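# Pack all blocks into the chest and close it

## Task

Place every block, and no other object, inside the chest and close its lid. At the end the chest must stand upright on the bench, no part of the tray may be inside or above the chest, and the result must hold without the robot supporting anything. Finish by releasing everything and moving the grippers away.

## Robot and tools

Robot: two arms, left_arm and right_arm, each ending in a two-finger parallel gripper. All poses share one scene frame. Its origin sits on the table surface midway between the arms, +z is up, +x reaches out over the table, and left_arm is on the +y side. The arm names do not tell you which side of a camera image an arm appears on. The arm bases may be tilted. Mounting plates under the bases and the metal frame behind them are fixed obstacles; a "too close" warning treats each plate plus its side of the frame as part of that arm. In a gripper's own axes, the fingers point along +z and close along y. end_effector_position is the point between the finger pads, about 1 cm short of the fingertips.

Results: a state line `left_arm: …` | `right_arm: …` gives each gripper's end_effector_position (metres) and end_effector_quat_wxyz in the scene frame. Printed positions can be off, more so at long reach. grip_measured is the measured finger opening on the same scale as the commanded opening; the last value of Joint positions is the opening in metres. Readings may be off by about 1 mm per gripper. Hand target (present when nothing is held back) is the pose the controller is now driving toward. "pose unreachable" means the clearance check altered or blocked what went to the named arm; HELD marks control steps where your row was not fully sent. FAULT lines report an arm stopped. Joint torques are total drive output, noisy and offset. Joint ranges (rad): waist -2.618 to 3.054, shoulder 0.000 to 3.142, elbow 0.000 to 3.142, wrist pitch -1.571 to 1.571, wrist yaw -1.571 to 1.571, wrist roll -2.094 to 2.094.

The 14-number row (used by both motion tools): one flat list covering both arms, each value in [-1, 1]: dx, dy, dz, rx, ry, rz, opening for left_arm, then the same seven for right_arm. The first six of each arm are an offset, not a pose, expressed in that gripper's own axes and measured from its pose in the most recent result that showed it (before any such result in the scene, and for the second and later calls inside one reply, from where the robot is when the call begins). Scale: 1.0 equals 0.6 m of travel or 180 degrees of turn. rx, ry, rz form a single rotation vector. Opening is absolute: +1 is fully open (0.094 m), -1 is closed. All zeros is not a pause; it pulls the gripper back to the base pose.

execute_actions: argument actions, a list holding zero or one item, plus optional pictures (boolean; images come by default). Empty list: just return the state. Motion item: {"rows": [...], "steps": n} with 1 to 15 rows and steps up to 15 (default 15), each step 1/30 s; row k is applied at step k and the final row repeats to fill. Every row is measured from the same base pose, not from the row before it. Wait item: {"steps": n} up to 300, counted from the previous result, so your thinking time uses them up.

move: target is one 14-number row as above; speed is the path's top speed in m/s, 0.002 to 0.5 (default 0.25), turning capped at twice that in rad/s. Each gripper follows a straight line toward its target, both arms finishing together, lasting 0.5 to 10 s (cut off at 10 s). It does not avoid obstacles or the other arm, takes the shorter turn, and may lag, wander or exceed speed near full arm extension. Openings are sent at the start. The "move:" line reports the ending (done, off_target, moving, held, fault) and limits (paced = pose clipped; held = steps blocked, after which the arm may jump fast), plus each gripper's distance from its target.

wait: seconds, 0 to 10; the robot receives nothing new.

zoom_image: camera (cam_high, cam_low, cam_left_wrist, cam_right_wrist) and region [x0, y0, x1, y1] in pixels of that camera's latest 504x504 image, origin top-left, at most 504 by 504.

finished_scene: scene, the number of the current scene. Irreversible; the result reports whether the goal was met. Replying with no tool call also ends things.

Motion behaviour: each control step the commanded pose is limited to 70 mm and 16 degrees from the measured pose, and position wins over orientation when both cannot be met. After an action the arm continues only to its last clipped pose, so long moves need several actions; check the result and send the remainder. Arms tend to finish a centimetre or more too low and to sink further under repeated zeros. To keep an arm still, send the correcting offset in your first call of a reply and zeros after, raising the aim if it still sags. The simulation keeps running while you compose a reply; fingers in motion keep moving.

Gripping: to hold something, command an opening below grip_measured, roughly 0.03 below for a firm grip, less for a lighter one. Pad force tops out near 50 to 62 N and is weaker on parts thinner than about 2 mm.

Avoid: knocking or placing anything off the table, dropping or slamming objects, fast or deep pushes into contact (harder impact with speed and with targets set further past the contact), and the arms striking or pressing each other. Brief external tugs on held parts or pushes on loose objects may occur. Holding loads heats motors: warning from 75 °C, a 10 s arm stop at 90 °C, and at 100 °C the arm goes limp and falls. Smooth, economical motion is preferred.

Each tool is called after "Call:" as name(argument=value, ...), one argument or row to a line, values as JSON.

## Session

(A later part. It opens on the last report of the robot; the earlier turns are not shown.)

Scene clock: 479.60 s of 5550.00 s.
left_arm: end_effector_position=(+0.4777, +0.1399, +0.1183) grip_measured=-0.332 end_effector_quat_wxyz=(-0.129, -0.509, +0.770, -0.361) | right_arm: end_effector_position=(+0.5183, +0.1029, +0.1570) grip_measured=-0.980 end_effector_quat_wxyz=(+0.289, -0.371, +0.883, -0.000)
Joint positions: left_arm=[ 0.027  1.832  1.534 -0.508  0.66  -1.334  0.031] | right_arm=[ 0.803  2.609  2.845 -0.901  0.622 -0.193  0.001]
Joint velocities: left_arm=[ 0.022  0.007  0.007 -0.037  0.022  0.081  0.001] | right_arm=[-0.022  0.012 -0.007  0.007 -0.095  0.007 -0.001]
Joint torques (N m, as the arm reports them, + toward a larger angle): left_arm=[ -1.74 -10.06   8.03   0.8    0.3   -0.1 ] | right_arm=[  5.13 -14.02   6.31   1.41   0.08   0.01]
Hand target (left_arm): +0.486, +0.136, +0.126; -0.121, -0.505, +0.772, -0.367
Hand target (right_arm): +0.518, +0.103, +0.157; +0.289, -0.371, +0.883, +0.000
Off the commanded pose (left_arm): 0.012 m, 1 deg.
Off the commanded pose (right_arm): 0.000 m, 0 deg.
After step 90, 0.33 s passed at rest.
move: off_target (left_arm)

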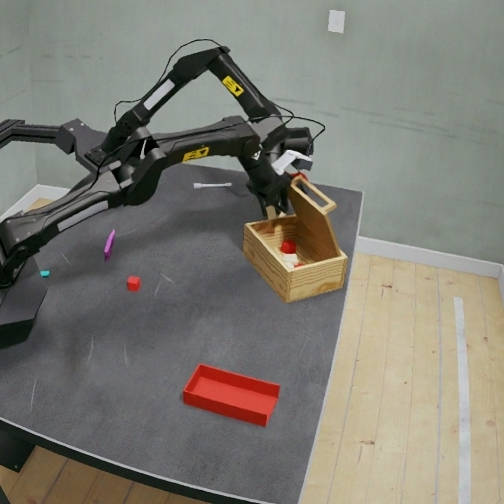

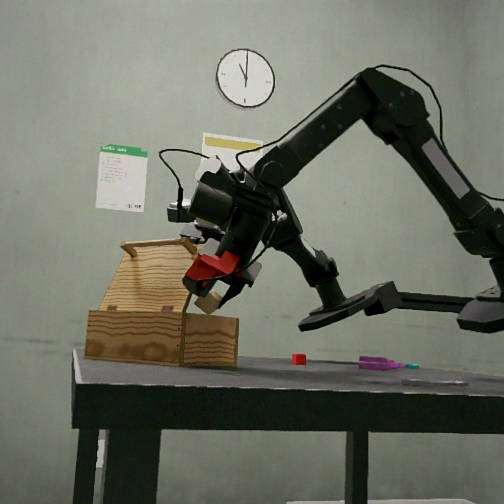

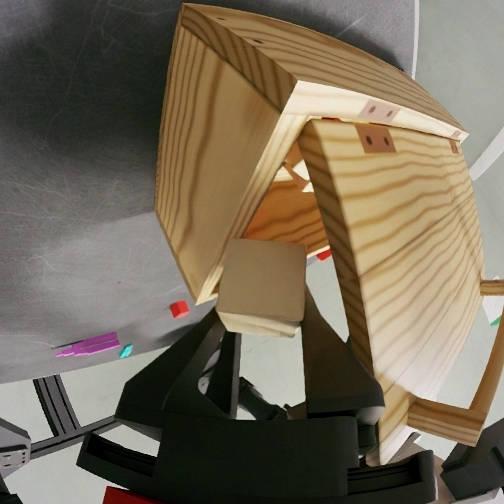

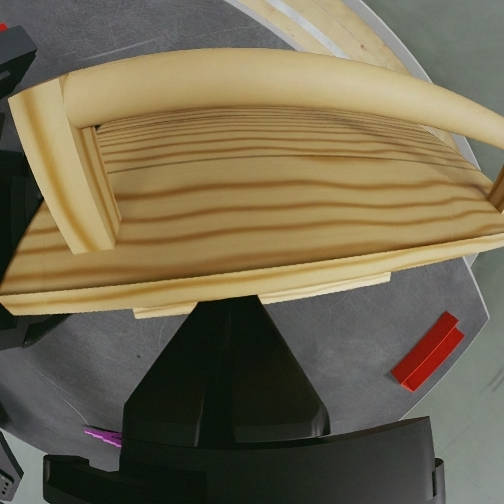

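Call:
move(
  target=[0,0,0,0,0,0,-0.1, 0,0,0,0,0,0,-1],
)

Call:
move(
  target=[0,0,-0.08,0,0,0,-0.1, 0,0,0,0,0,0,-1],
  speed=0.08,
)

Scene clock: 484.17 s of 5550.00 s.
left_arm: end_effector_position=(+0.4768, +0.1400, +0.1179) grip_measured=-0.102 end_effector_quat_wxyz=(-0.131, -0.510, +0.770, -0.360) | right_arm: end_effector_position=(+0.5183, +0.1029, +0.1570) grip_measured=-0.980 end_effector_quat_wxyz=(+0.289, -0.371, +0.883, -0.000)
Joint positions: left_arm=[ 0.027  1.833  1.535 -0.513  0.659 -1.335  0.042] | right_arm=[ 0.803  2.609  2.845 -0.901  0.622 -0.193  0.001]
Joint velocities: left_arm=[-0.007 -0.002  0.002  0.007 -0.007 -0.095 -0.   ] | right_arm=[-0.017 -0.012 -0.002  0.066  0.095 -0.022  0.   ]
Joint torques (N m, as the arm reports them, + toward a larger angle): left_arm=[ -0.9  -10.37   5.8    0.9    0.34  -0.05] | right_arm=[  5.11 -14.05   6.29   1.4    0.09   0.  ]
Hand target (left_arm): +0.478, +0.140, +0.118; -0.129, -0.509, +0.770, -0.361
Hand target (right_arm): +0.518, +0.103, +0.157; +0.289, -0.371, +0.883, -0.000
Off the commanded pose (left_arm): 0.001 m, 0 deg.
Off the commanded pose (right_arm): 0.000 m, 0 deg.
After step 90, 0.87 s passed at rest.
move: done

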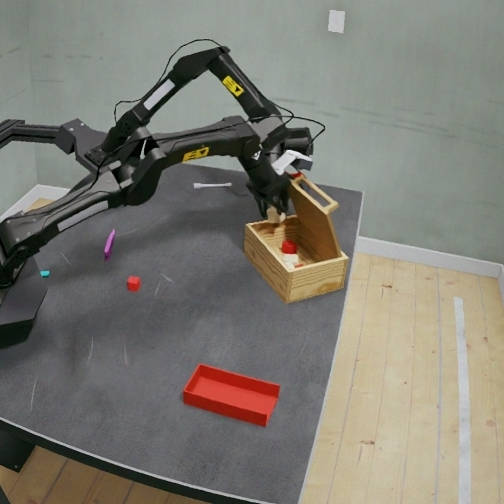

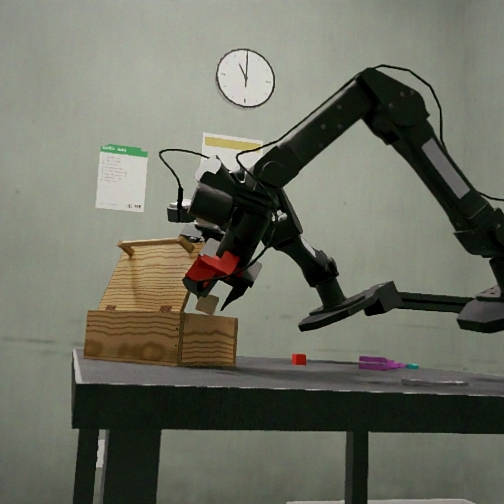

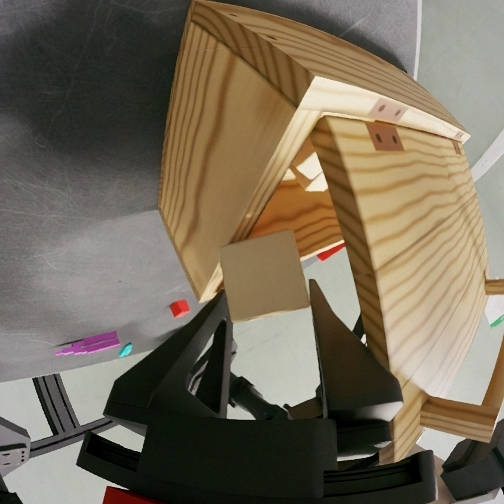

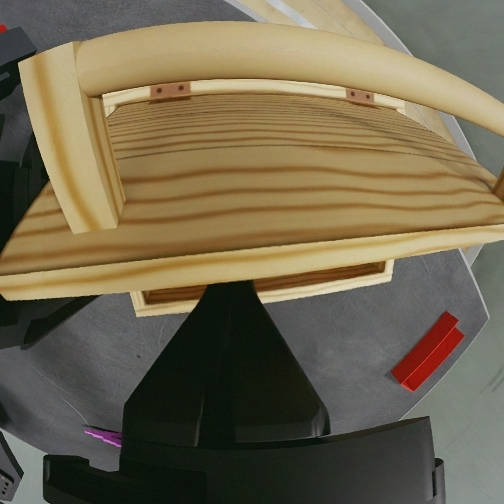

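Scene clock: 485.27 s of 5550.00 s.
left_arm: end_effector_position=(+0.4674, +0.1727, +0.1404) grip_measured=-0.102 end_effector_quat_wxyz=(-0.133, -0.519, +0.768, -0.351) | right_arm: end_effector_position=(+0.5181, +0.1027, +0.1568) grip_measured=-0.980 end_effector_quat_wxyz=(+0.288, -0.371, +0.883, -0.000)
Joint positions: left_arm=[ 0.103  1.763  1.535 -0.642  0.696 -1.273  0.042] | right_arm=[ 0.803  2.609  2.845 -0.903  0.622 -0.193  0.001]
Joint velocities: left_arm=[ 0.022  0.017  0.002 -0.066 -0.007  0.007 -0.001] | right_arm=[ 0.007  0.002  0.002 -0.037 -0.007 -0.095 -0.001]
Joint torques (N m, as the arm reports them, + toward a larger angle): left_arm=[ -0.12 -11.49   6.26   0.67   0.53   0.1 ] | right_arm=[  5.11 -14.02   6.33   1.42   0.09   0.  ]
Hand target (left_arm): +0.469, +0.173, +0.152; -0.131, -0.510, +0.770, -0.360
Hand target (right_arm): +0.518, +0.103, +0.157; +0.288, -0.371, +0.883, -0.000
Off the commanded pose (left_arm): 0.012 m, 1 deg.
Off the commanded pose (right_arm): 0.000 m, 0 deg.
move: off_target (left_arm)

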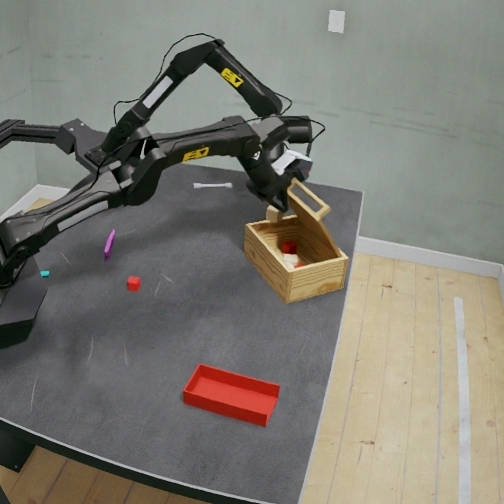

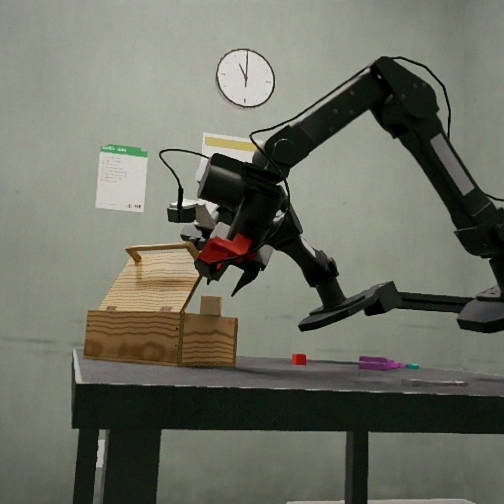

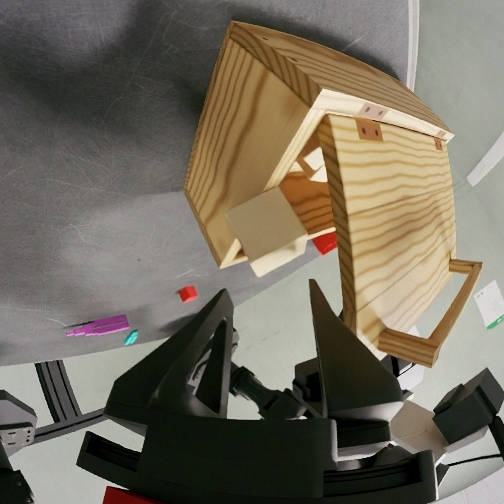

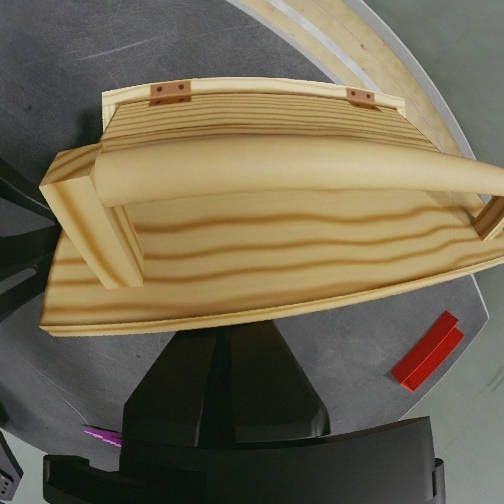

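Call:
move(
  target=[0.03,0.03,0.035,0,0,0,-1, 0,0,0,0,0,0,-1],
  speed=0.08,
)

Scene clock: 493.17 s of 5550.00 s.
left_arm: end_effector_position=(+0.4473, +0.1515, +0.1224) grip_measured=-0.997 end_effector_quat_wxyz=(-0.141, -0.521, +0.767, -0.346) | right_arm: end_effector_position=(+0.5181, +0.1027, +0.1568) grip_measured=-0.980 end_effector_quat_wxyz=(+0.288, -0.371, +0.883, -0.000)
Joint positions: left_arm=[ 0.047  1.74   1.407 -0.521  0.662 -1.329  0.   ] | right_arm=[ 0.803  2.609  2.845 -0.903  0.622 -0.193  0.001]
Joint velocities: left_arm=[ 0.002 -0.027 -0.002  0.007 -0.037 -0.022 -0.001] | right_arm=[ 0.002  0.022 -0.002  0.022  0.037  0.037 -0.   ]
Joint torques (N m, as the arm reports them, + toward a larger angle): left_arm=[ -1.22 -11.08   4.75   0.92   0.27  -0.07] | right_arm=[  5.11 -14.04   6.28   1.4    0.09   0.  ]
Hand target (left_arm): +0.447, +0.150, +0.128; -0.133, -0.519, +0.769, -0.350
Hand target (right_arm): +0.518, +0.103, +0.157; +0.288, -0.371, +0.883, -0.000
Off the commanded pose (left_arm): 0.006 m, 1 deg.
Off the commanded pose (right_arm): 0.000 m, 0 deg.
After step 90, 3.90 s passed at rest.
move: done

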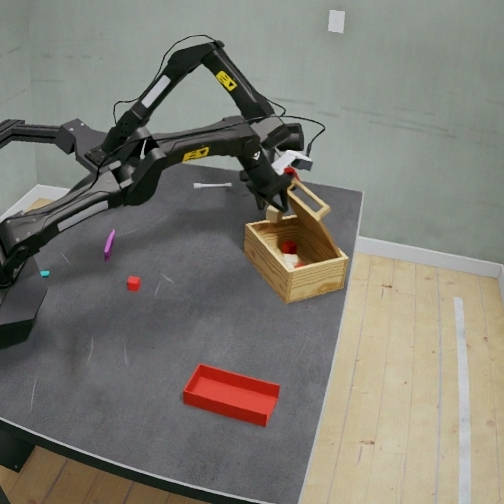

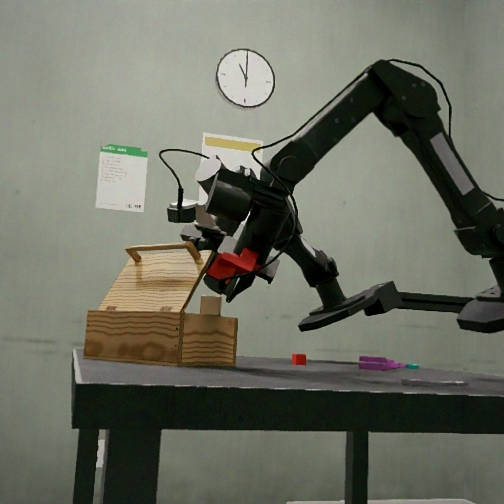

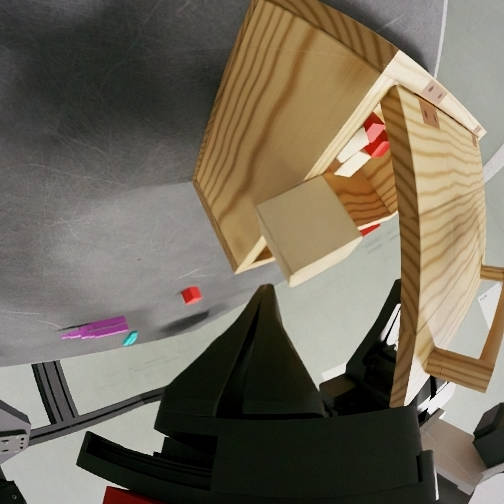

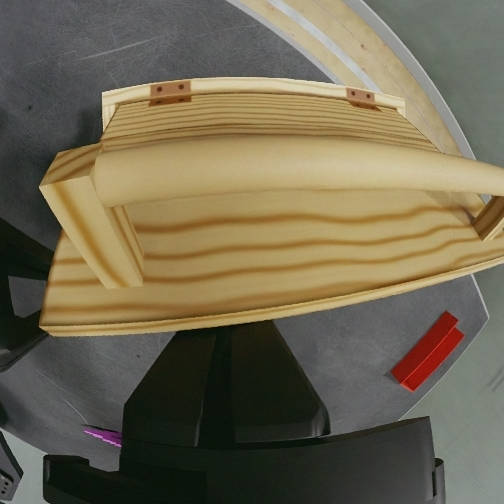

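Call:
move(
  target=[0,0.012,0.012,0,0,0,-1, 0,0,0,0,0,0,-1],
  speed=0.05,
)

Call:
move(
  target=[-0.06,-0.045,0.04,0,0,0,-1, 0,0,0,0,0,0,-1],
  speed=0.04,
)

Scene clock: 498.33 s of 5550.00 s.
left_arm: end_effector_position=(+0.4450, +0.1514, +0.1177) grip_measured=-0.997 end_effector_quat_wxyz=(-0.140, -0.522, +0.766, -0.347) | right_arm: end_effector_position=(+0.5181, +0.1027, +0.1568) grip_measured=-0.980 end_effector_quat_wxyz=(+0.288, -0.371, +0.883, -0.000)
Joint positions: left_arm=[ 0.047  1.74   1.384 -0.493  0.662 -1.333  0.   ] | right_arm=[ 0.803  2.609  2.845 -0.903  0.622 -0.193  0.001]
Joint velocities: left_arm=[-0.012  0.002  0.022 -0.007 -0.007 -0.081  0.   ] | right_arm=[-0.007 -0.022 -0.007 -0.066  0.022 -0.007 -0.   ]
Joint torques (N m, as the arm reports them, + toward a larger angle): left_arm=[-1.35 -9.63  4.49  0.92  0.3  -0.05] | right_arm=[  5.11 -14.04   6.29   1.4    0.09   0.01]
Hand target (left_arm): +0.442, +0.148, +0.115; -0.141, -0.521, +0.767, -0.346
Hand target (right_arm): +0.518, +0.103, +0.157; +0.288, -0.371, +0.883, -0.000
Off the commanded pose (left_arm): 0.006 m, 0 deg.
Off the commanded pose (right_arm): 0.000 m, 0 deg.
After step 90, 1.40 s passed at rest.
move: done

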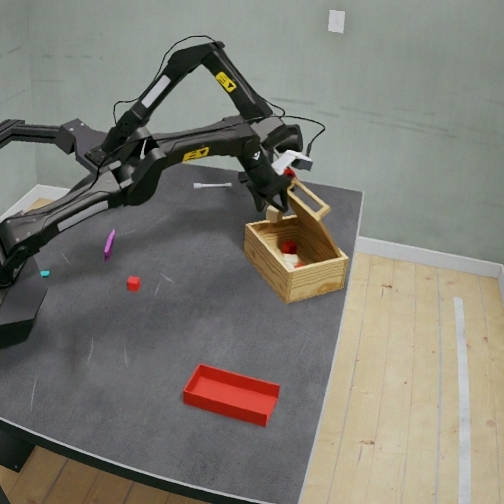

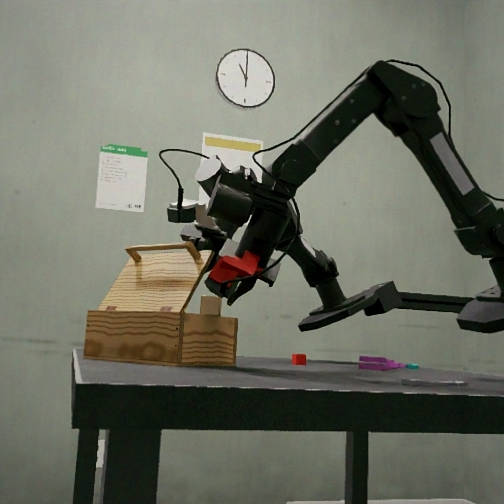

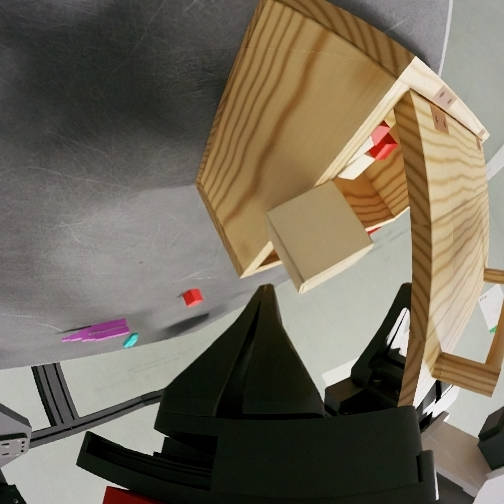

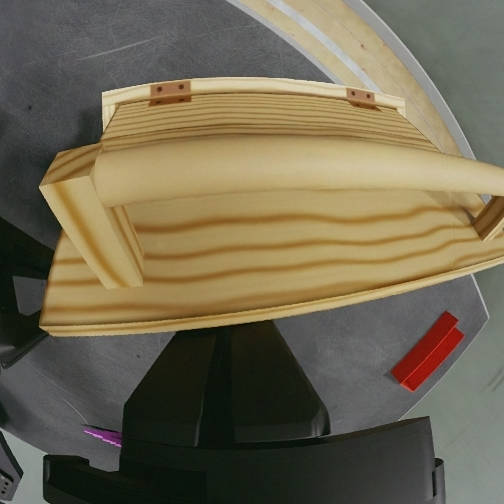

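Scene clock: 499.90 s of 5550.00 s.
left_arm: end_effector_position=(+0.4786, +0.1494, +0.0988) grip_measured=-0.997 end_effector_quat_wxyz=(-0.156, -0.523, +0.760, -0.352) | right_arm: end_effector_position=(+0.5180, +0.1026, +0.1567) grip_measured=-0.980 end_effector_quat_wxyz=(+0.287, -0.371, +0.883, -0.001)
Joint positions: left_arm=[ 0.06   1.907  1.591 -0.557  0.699 -1.327  0.   ] | right_arm=[ 0.803  2.609  2.845 -0.904  0.622 -0.193  0.001]
Joint velocities: left_arm=[-0.007 -0.017  0.017  0.051 -0.037  0.007  0.   ] | right_arm=[ 0.007 -0.022 -0.007 -0.022 -0.022  0.007  0.   ]
Joint torques (N m, as the arm reports them, + toward a larger angle): left_arm=[-0.29 -8.99  7.45  0.9   0.19  0.11] | right_arm=[  5.13 -14.02   6.3    1.42   0.09   0.  ]
Hand target (left_arm): +0.488, +0.155, +0.091; -0.140, -0.522, +0.766, -0.347
Hand target (right_arm): +0.518, +0.103, +0.157; +0.288, -0.371, +0.883, -0.000
Off the commanded pose (left_arm): 0.014 m, 2 deg.
Off the commanded pose (right_arm): 0.000 m, 0 deg.
move: off_target (left_arm)

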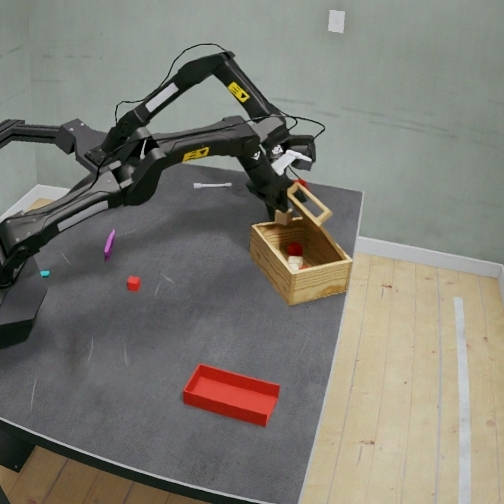

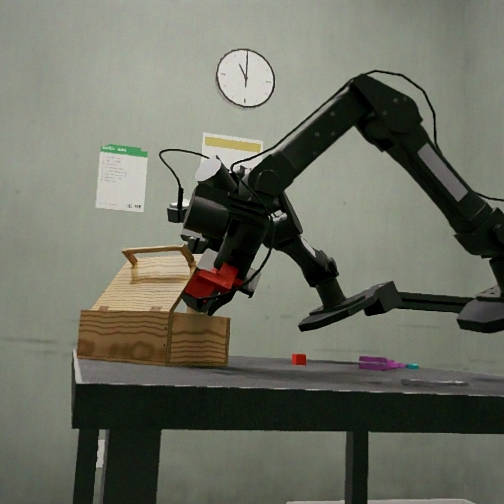

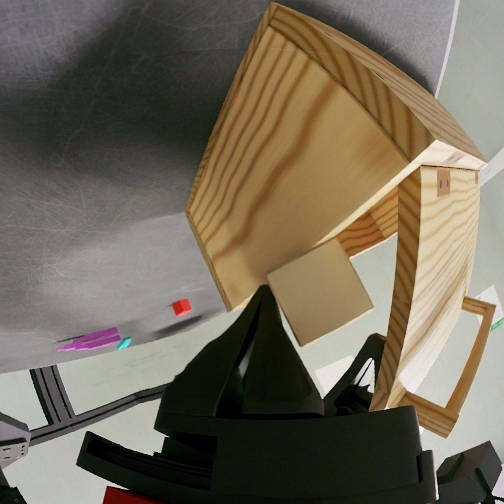

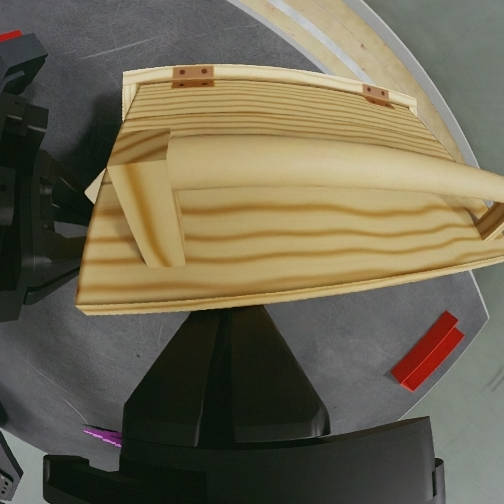

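Call:
move(
  target=[0.02,-0.02,-0.09,0,0,0,-1, 0.065,0,0.095,0,0,0,-1],
  speed=0.05,
)

Scene clock: 507.20 s of 5550.00 s.
left_arm: end_effector_position=(+0.4685, +0.1753, +0.1297) grip_measured=-0.997 end_effector_quat_wxyz=(-0.168, -0.534, +0.757, -0.336) | right_arm: end_effector_position=(+0.5169, +0.1008, +0.0908) grip_measured=-0.980 end_effector_quat_wxyz=(+0.288, -0.376, +0.881, +0.007)
Joint positions: left_arm=[ 0.117  1.836  1.621 -0.733  0.72  -1.276  0.   ] | right_arm=[ 0.75   2.515  2.413 -0.539  0.563 -0.24   0.001]
Joint velocities: left_arm=[ 0.007  0.022 -0.012 -0.11  -0.051 -0.007  0.001] | right_arm=[ 0.002 -0.017 -0.022 -0.037  0.007 -0.11   0.001]
Joint torques (N m, as the arm reports them, + toward a larger angle): left_arm=[  0.32 -11.63   7.83   0.49   0.5    0.08] | right_arm=[  3.53 -15.17   5.01   1.41   0.11  -0.02]
Hand target (left_arm): +0.477, +0.176, +0.148; -0.156, -0.523, +0.760, -0.352
Hand target (right_arm): +0.525, +0.090, +0.089; +0.287, -0.371, +0.883, -0.001
Off the commanded pose (left_arm): 0.021 m, 3 deg.
Off the commanded pose (right_arm): 0.014 m, 1 deg.
After step 90, 2.57 s passed at rest.
move: off_target (left_arm, right_arm)

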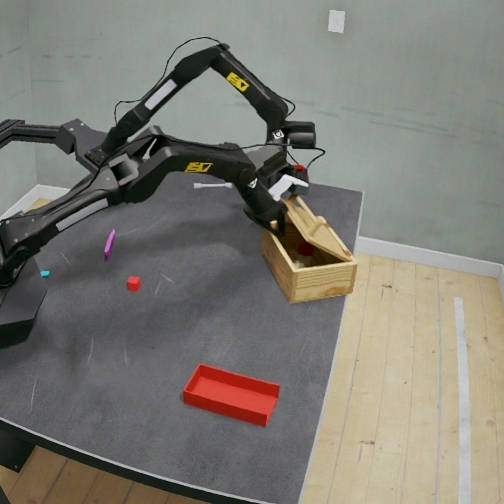

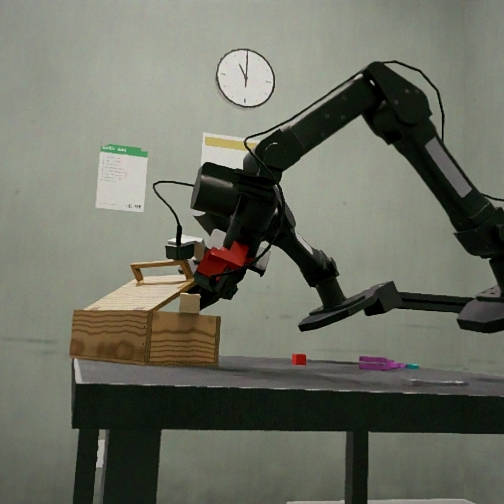

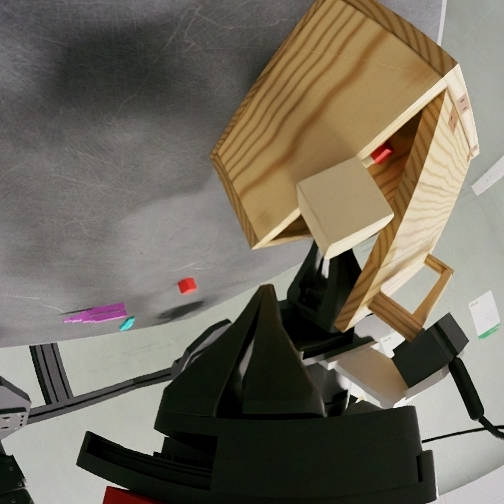

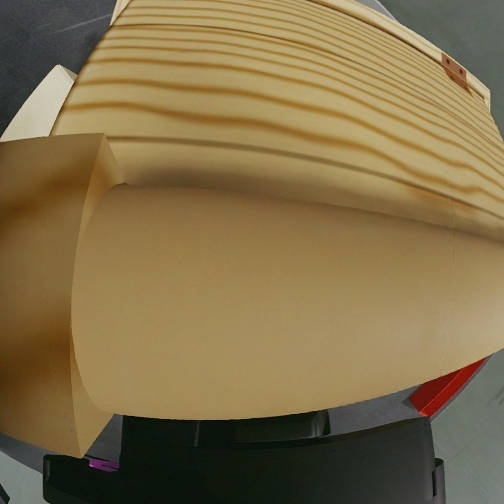

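Call:
move(
  target=[0.05,0,-0.05,0,0,0,-1, 0.1,0,-0.06,0,0,0,-1],
  speed=0.04,
)

Scene clock: 513.23 s of 5550.00 s.
left_arm: end_effector_position=(+0.4639, +0.1767, +0.1669) grip_measured=-0.997 end_effector_quat_wxyz=(-0.159, -0.531, +0.759, -0.342) | right_arm: end_effector_position=(+0.4784, +0.0557, +0.0901) grip_measured=-0.980 end_effector_quat_wxyz=(+0.300, -0.368, +0.880, +0.011)
Joint positions: left_arm=[ 0.117  1.745  1.621 -0.802  0.721 -1.278  0.   ] | right_arm=[ 0.75   2.201  1.772 -0.181  0.562 -0.241  0.001]
Joint velocities: left_arm=[-0.002 -0.032  0.007 -0.022  0.037  0.022 -0.001] | right_arm=[-0.002 -0.007 -0.007  0.007  0.022  0.007 -0.001]
Joint torques (N m, as the arm reports them, + toward a larger angle): left_arm=[ -1.02 -11.54   4.28   0.54   0.31  -0.04] | right_arm=[  5.39 -13.69   4.03   1.13   0.18   0.09]
Hand target (left_arm): +0.454, +0.175, +0.169; -0.168, -0.534, +0.758, -0.336
Hand target (right_arm): +0.467, +0.053, +0.091; +0.289, -0.376, +0.881, +0.007
Off the commanded pose (left_arm): 0.010 m, 1 deg.
Off the commanded pose (right_arm): 0.013 m, 2 deg.
After step 90, 0.97 s passed at rest.
move: off_target (right_arm)

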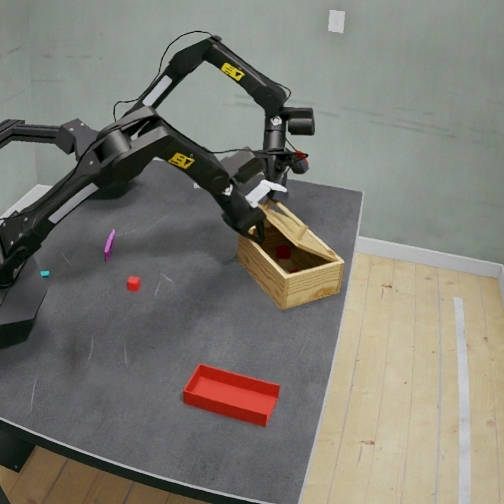

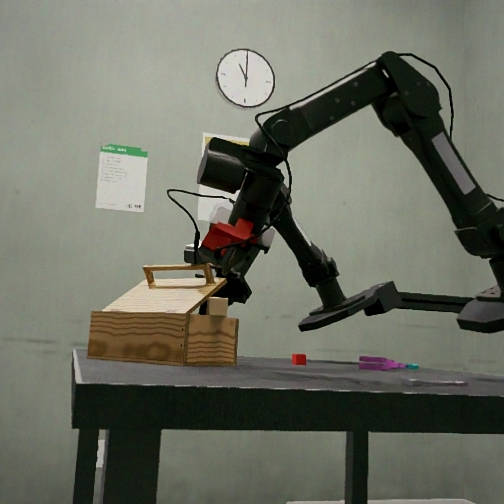

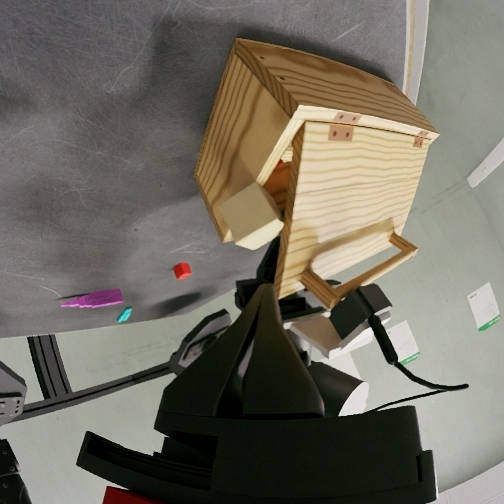

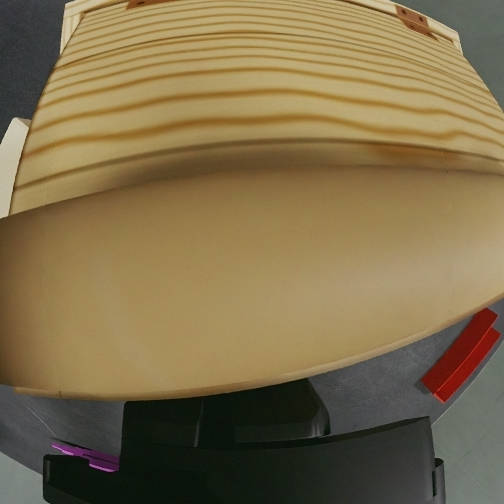

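Call:
move(
  target=[0,0,0,0,0,0,-1, 0.13,0,-0.08,0,0,0,-1],
  speed=0.04,
)

Scene clock: 521.53 s of 5550.00 s.
left_arm: end_effector_position=(+0.4636, +0.1767, +0.1669) grip_measured=-0.997 end_effector_quat_wxyz=(-0.160, -0.531, +0.758, -0.342) | right_arm: end_effector_position=(+0.4275, -0.0038, +0.0897) grip_measured=-0.980 end_effector_quat_wxyz=(+0.316, -0.356, +0.879, +0.014)
Joint positions: left_arm=[ 0.117  1.745  1.621 -0.803  0.721 -1.278  0.   ] | right_arm=[ 0.752  1.949  1.257  0.119  0.57  -0.238  0.001]
Joint velocities: left_arm=[-0.017  0.007 -0.012 -0.007  0.051 -0.037 -0.001] | right_arm=[-0.012 -0.012  0.002  0.037  0.022 -0.066 -0.001]
Joint torques (N m, as the arm reports them, + toward a larger angle): left_arm=[ -0.32 -10.04   5.86   0.74   0.39  -0.03] | right_arm=[  4.99 -11.41   3.06   1.13   0.18   0.09]
Hand target (left_arm): +0.464, +0.177, +0.167; -0.159, -0.531, +0.759, -0.342
Hand target (right_arm): +0.412, -0.006, +0.088; +0.301, -0.368, +0.880, +0.011
Off the commanded pose (left_arm): 0.000 m, 0 deg.
Off the commanded pose (right_arm): 0.017 m, 2 deg.
After step 90, 2.73 s passed at rest.
move: off_target (right_arm)

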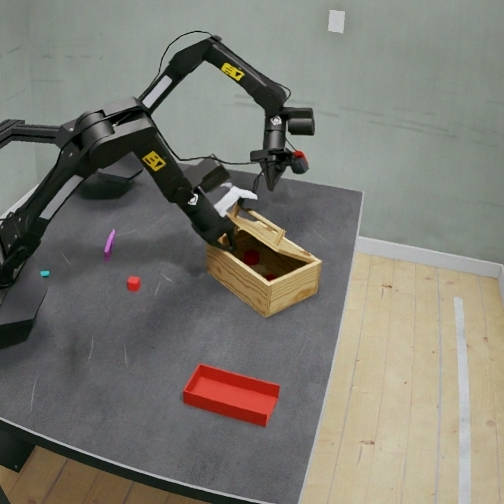

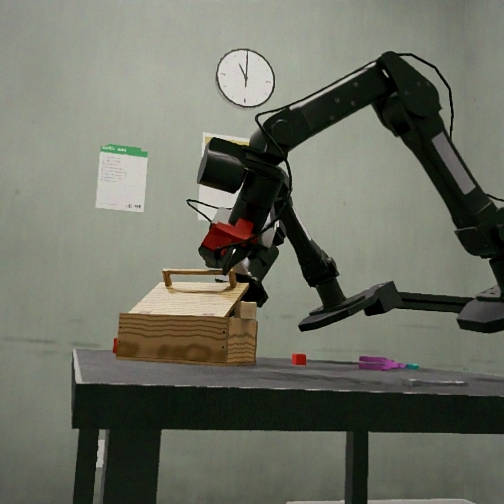

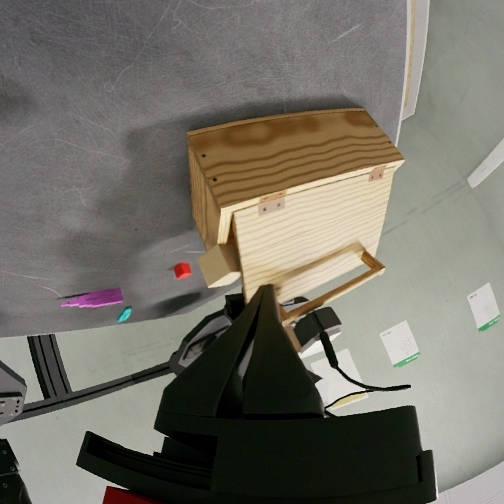

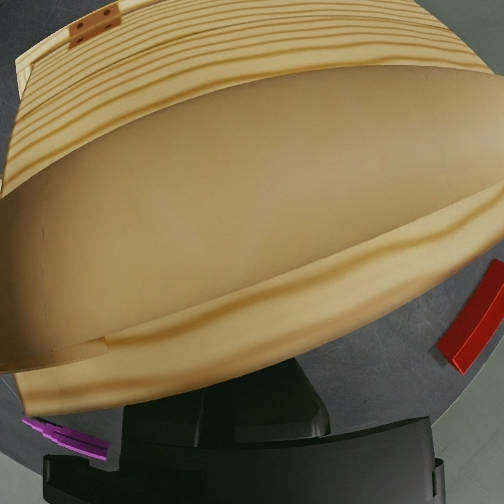

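Call:
move(
  target=[0,0,0,0,0,0,-1, -0.1,0,-0.085,0,0,0,-1],
  speed=0.05,
)

Scene clock: 528.37 s of 5550.00 s.
left_arm: end_effector_position=(+0.4636, +0.1767, +0.1669) grip_measured=-0.997 end_effector_quat_wxyz=(-0.160, -0.531, +0.758, -0.342) | right_arm: end_effector_position=(+0.4253, +0.0109, +0.1371) grip_measured=-0.980 end_effector_quat_wxyz=(+0.293, -0.373, +0.881, +0.000)
Joint positions: left_arm=[ 0.117  1.745  1.621 -0.803  0.721 -1.278  0.   ] | right_arm=[ 0.825  1.912  1.429 -0.183  0.639 -0.187  0.001]
Joint velocities: left_arm=[-0.007  0.027  0.002  0.037 -0.051 -0.007 -0.   ] | right_arm=[-0.012  0.002  0.002 -0.125 -0.037 -0.022  0.   ]
Joint torques (N m, as the arm reports them, + toward a larger angle): left_arm=[ -0.47 -10.23   6.07   0.68   0.35  -0.06] | right_arm=[  5.5  -12.67   8.38   1.49   0.22   0.13]
Hand target (left_arm): +0.464, +0.177, +0.167; -0.160, -0.531, +0.758, -0.342
Hand target (right_arm): +0.433, +0.019, +0.165; +0.317, -0.356, +0.879, +0.014
Off the commanded pose (left_arm): 0.000 m, 0 deg.
Off the commanded pose (right_arm): 0.030 m, 4 deg.
After step 90, 1.97 s passed at rest.
move: off_target (right_arm)

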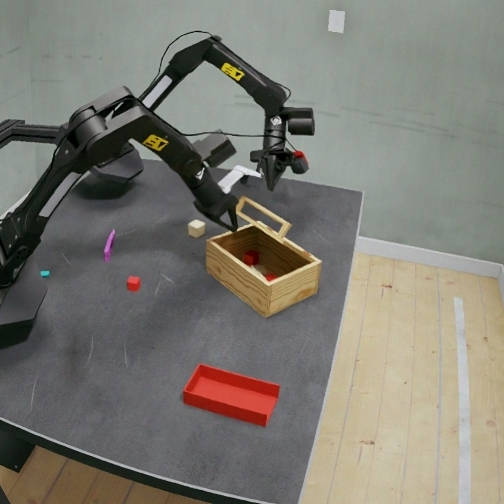

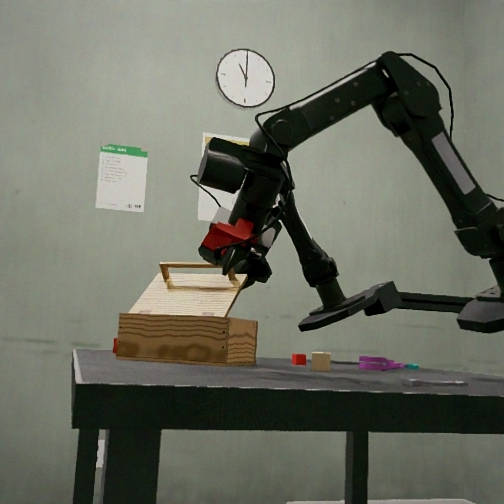

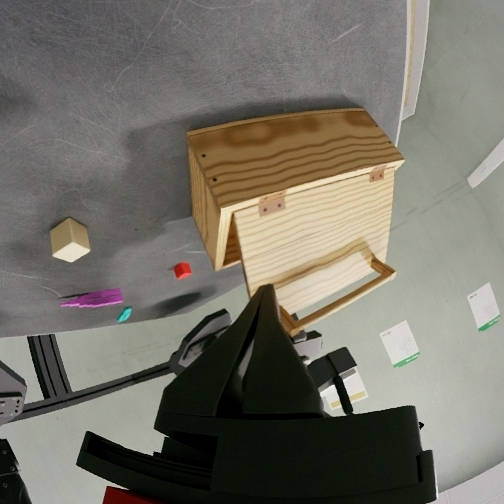

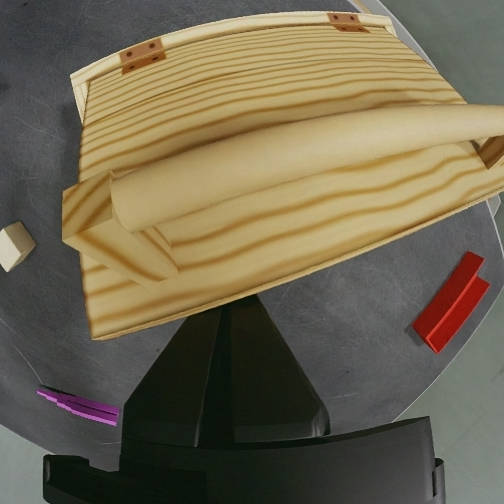

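Call:
move(
  target=[0,0,-0.05,-0.23,0,0,1, -0.02,0,-0.02,0,0,0,-1],
)

Call:
move(
  target=[0,0,0,0,0,0.5,1, 0,0,0,0,0,0,-1],
)

Scene clock: 535.73 s of 5550.00 s.
left_arm: end_effector_position=(+0.4566, +0.1990, +0.1739) grip_measured=+0.998 end_effector_quat_wxyz=(-0.218, -0.501, +0.823, -0.154) | right_arm: end_effector_position=(+0.4187, +0.0038, +0.1329) grip_measured=-0.980 end_effector_quat_wxyz=(+0.270, -0.388, +0.881, -0.012)
Joint positions: left_arm=[ 0.071  2.083  2.349 -1.561  0.441 -1.091  0.094] | right_arm=[ 0.825  1.912  1.442 -0.258  0.643 -0.184  0.001]
Joint velocities: left_arm=[-0.007  0.002 -0.002 -0.051 -0.022  0.051  0.   ] | right_arm=[ 0.007 -0.002 -0.022  0.022  0.037 -0.007 -0.001]
Joint torques (N m, as the arm reports them, + toward a larger angle): left_arm=[ -1.64 -13.     7.66  -0.07   0.2   -0.06] | right_arm=[  5.36 -11.07   8.6    1.42   0.25   0.11]
Hand target (left_arm): +0.460, +0.198, +0.189; -0.201, -0.495, +0.830, -0.159
Hand target (right_arm): +0.425, +0.015, +0.154; +0.293, -0.373, +0.881, +0.001
Off the commanded pose (left_arm): 0.015 m, 19 deg; orientation clipped at the last step of the last action.
Off the commanded pose (right_arm): 0.025 m, 3 deg.
joint sent to its limit (left arm) — the command would take joint 4 (wrist pitch) past its lower limit, so that joint was sent only as far as its limit.
After step 90, 2.47 s passed at rest.
move: off_target (left_arm, right_arm); limits=paced

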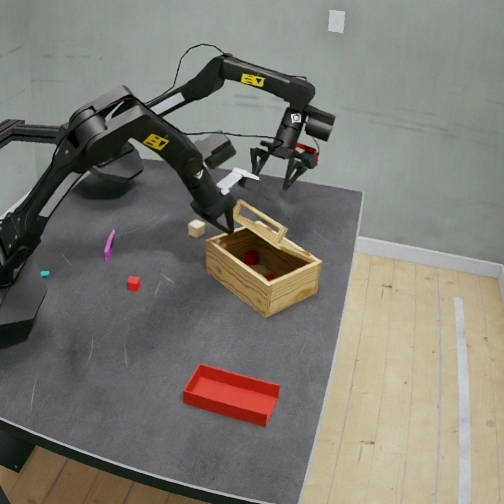

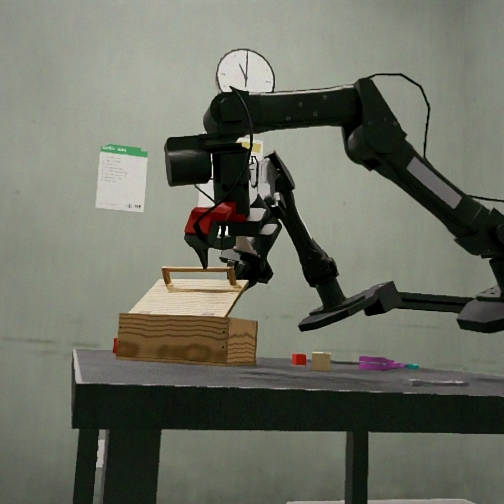

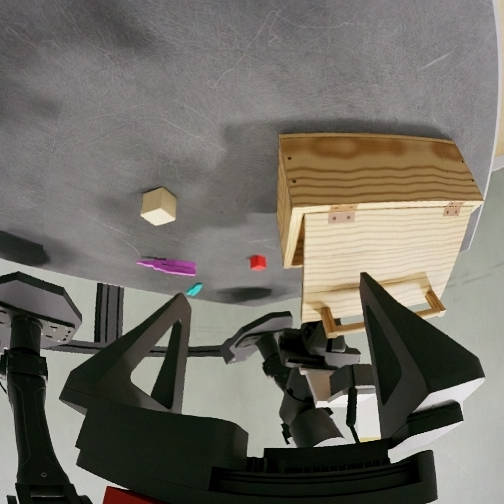

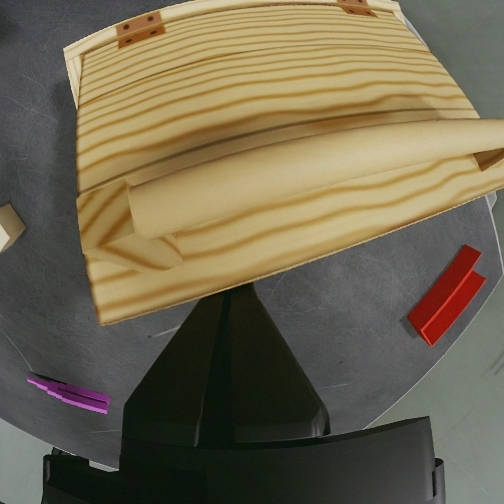

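Scene clock: 539.47 s of 5550.00 s.
left_arm: end_effector_position=(+0.4566, +0.1993, +0.1738) grip_measured=+0.999 end_effector_quat_wxyz=(-0.047, +0.221, +0.938, -0.262) | right_arm: end_effector_position=(+0.4180, +0.0032, +0.1324) grip_measured=-0.980 end_effector_quat_wxyz=(+0.268, -0.389, +0.881, -0.013)
Joint positions: left_arm=[ 0.071  2.083  2.349 -1.561  0.439  0.464  0.094] | right_arm=[ 0.825  1.912  1.442 -0.263  0.643 -0.184  0.001]
Joint velocities: left_arm=[-0.017 -0.002 -0.007 -0.022 -0.022  0.022 -0.001] | right_arm=[-0.002  0.002 -0.002  0.022 -0.037  0.022  0.   ]
Joint torques (N m, as the arm reports them, + toward a larger angle): left_arm=[ -0.8  -11.59   5.66   0.02   0.28   0.09] | right_arm=[  3.67 -10.16   5.79   1.38   0.11   0.  ]
Hand target (left_arm): +0.457, +0.199, +0.174; -0.045, +0.228, +0.936, -0.263
Hand target (right_arm): +0.419, +0.004, +0.133; +0.270, -0.388, +0.881, -0.012
Off the commanded pose (left_arm): 0.000 m, 1 deg.
Off the commanded pose (right_arm): 0.001 m, 0 deg.
move: done

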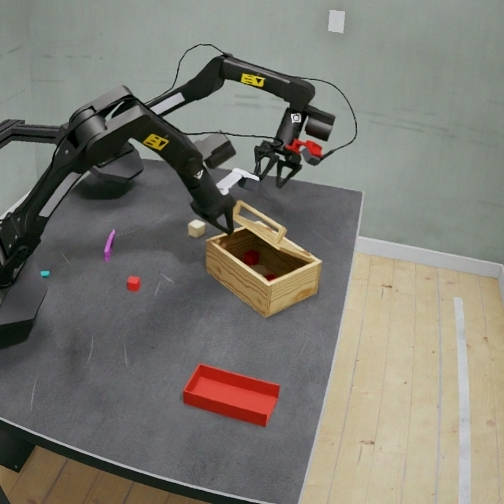

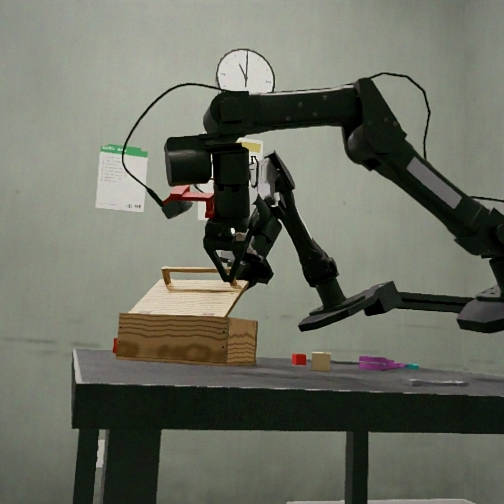

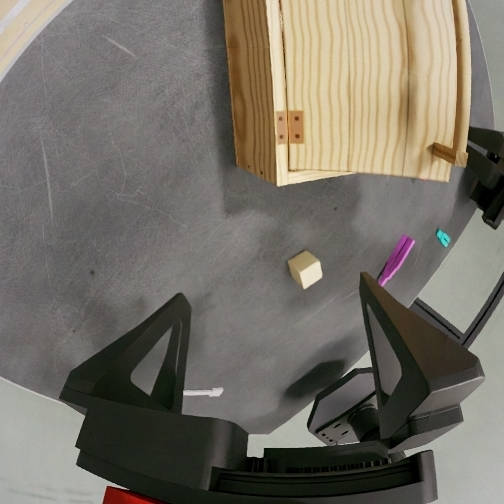

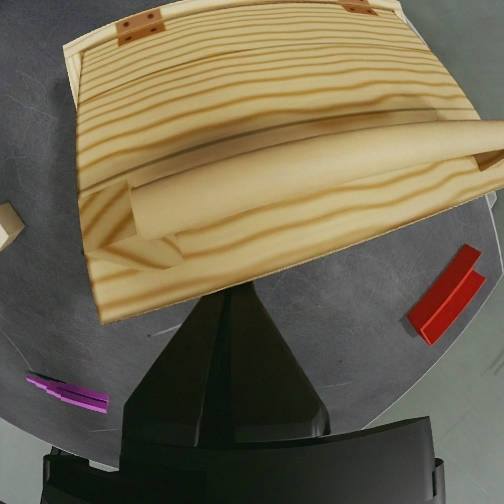

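Call:
move(
  target=[-0.177,-0.33,0.13,0,0,0,1, -0.02,0,-0.02,0,0,0,-1],
  speed=0.15,
)

Scene clock: 550.20 s of 5550.00 s.
left_arm: end_effector_position=(+0.4801, +0.0610, +0.1818) grip_measured=+0.999 end_effector_quat_wxyz=(-0.000, +0.193, +0.968, -0.161) | right_arm: end_effector_position=(+0.4255, -0.0377, +0.1268) grip_measured=-0.980 end_effector_quat_wxyz=(+0.245, -0.340, +0.904, -0.078)
Joint positions: left_arm=[-0.338  2.325  2.819 -1.573  0.075 -0.011  0.094] | right_arm=[ 0.796  1.899  1.442 -0.372  0.757 -0.067  0.001]
Joint velocities: left_arm=[-0.027 -0.017  0.007  0.022 -0.007 -0.007 -0.   ] | right_arm=[ 0.017 -0.017  0.002  0.022  0.022  0.022 -0.   ]
Joint torques (N m, as the arm reports them, + toward a larger angle): left_arm=[ -9.55 -11.21   7.78   0.91   1.58  -0.41] | right_arm=[  7.88 -10.61   8.92   1.65  -0.91  -0.83]
Hand target (left_arm): +0.458, -0.010, +0.210; +0.003, +0.217, +0.939, -0.266
Hand target (right_arm): +0.417, +0.006, +0.151; +0.270, -0.388, +0.881, -0.016
Off the commanded pose (left_arm): 0.103 m, 14 deg; position clipped at the last step of the last action.
Off the commanded pose (right_arm): 0.052 m, 10 deg.
elbow stopped short (left arm): the move would have taken joint 3 (elbow) straighter than the controller allows; a more bent joint 3 avoids this.
After step 90, 5.80 s passed at rest.
move: off_target (left_arm, right_arm); limits=paced

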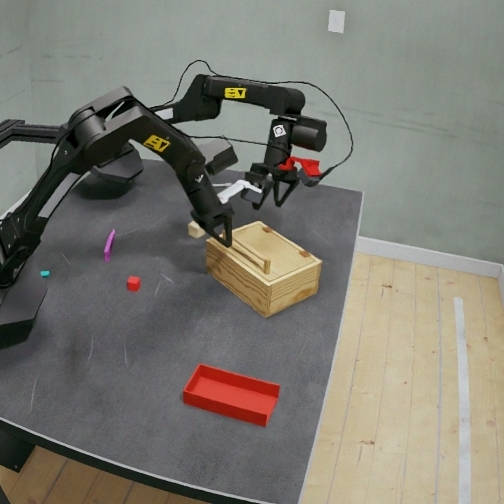

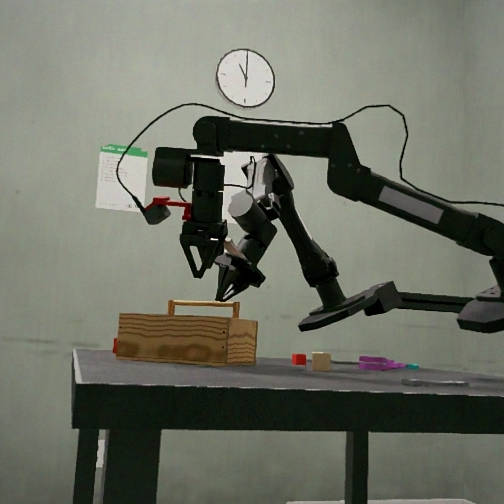

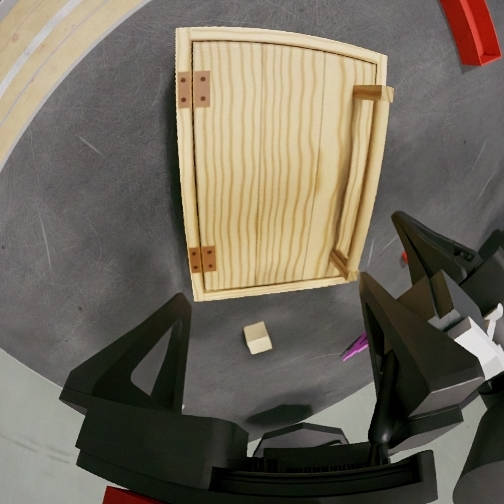

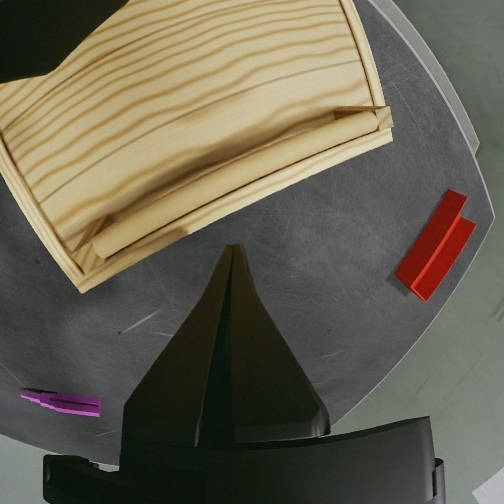

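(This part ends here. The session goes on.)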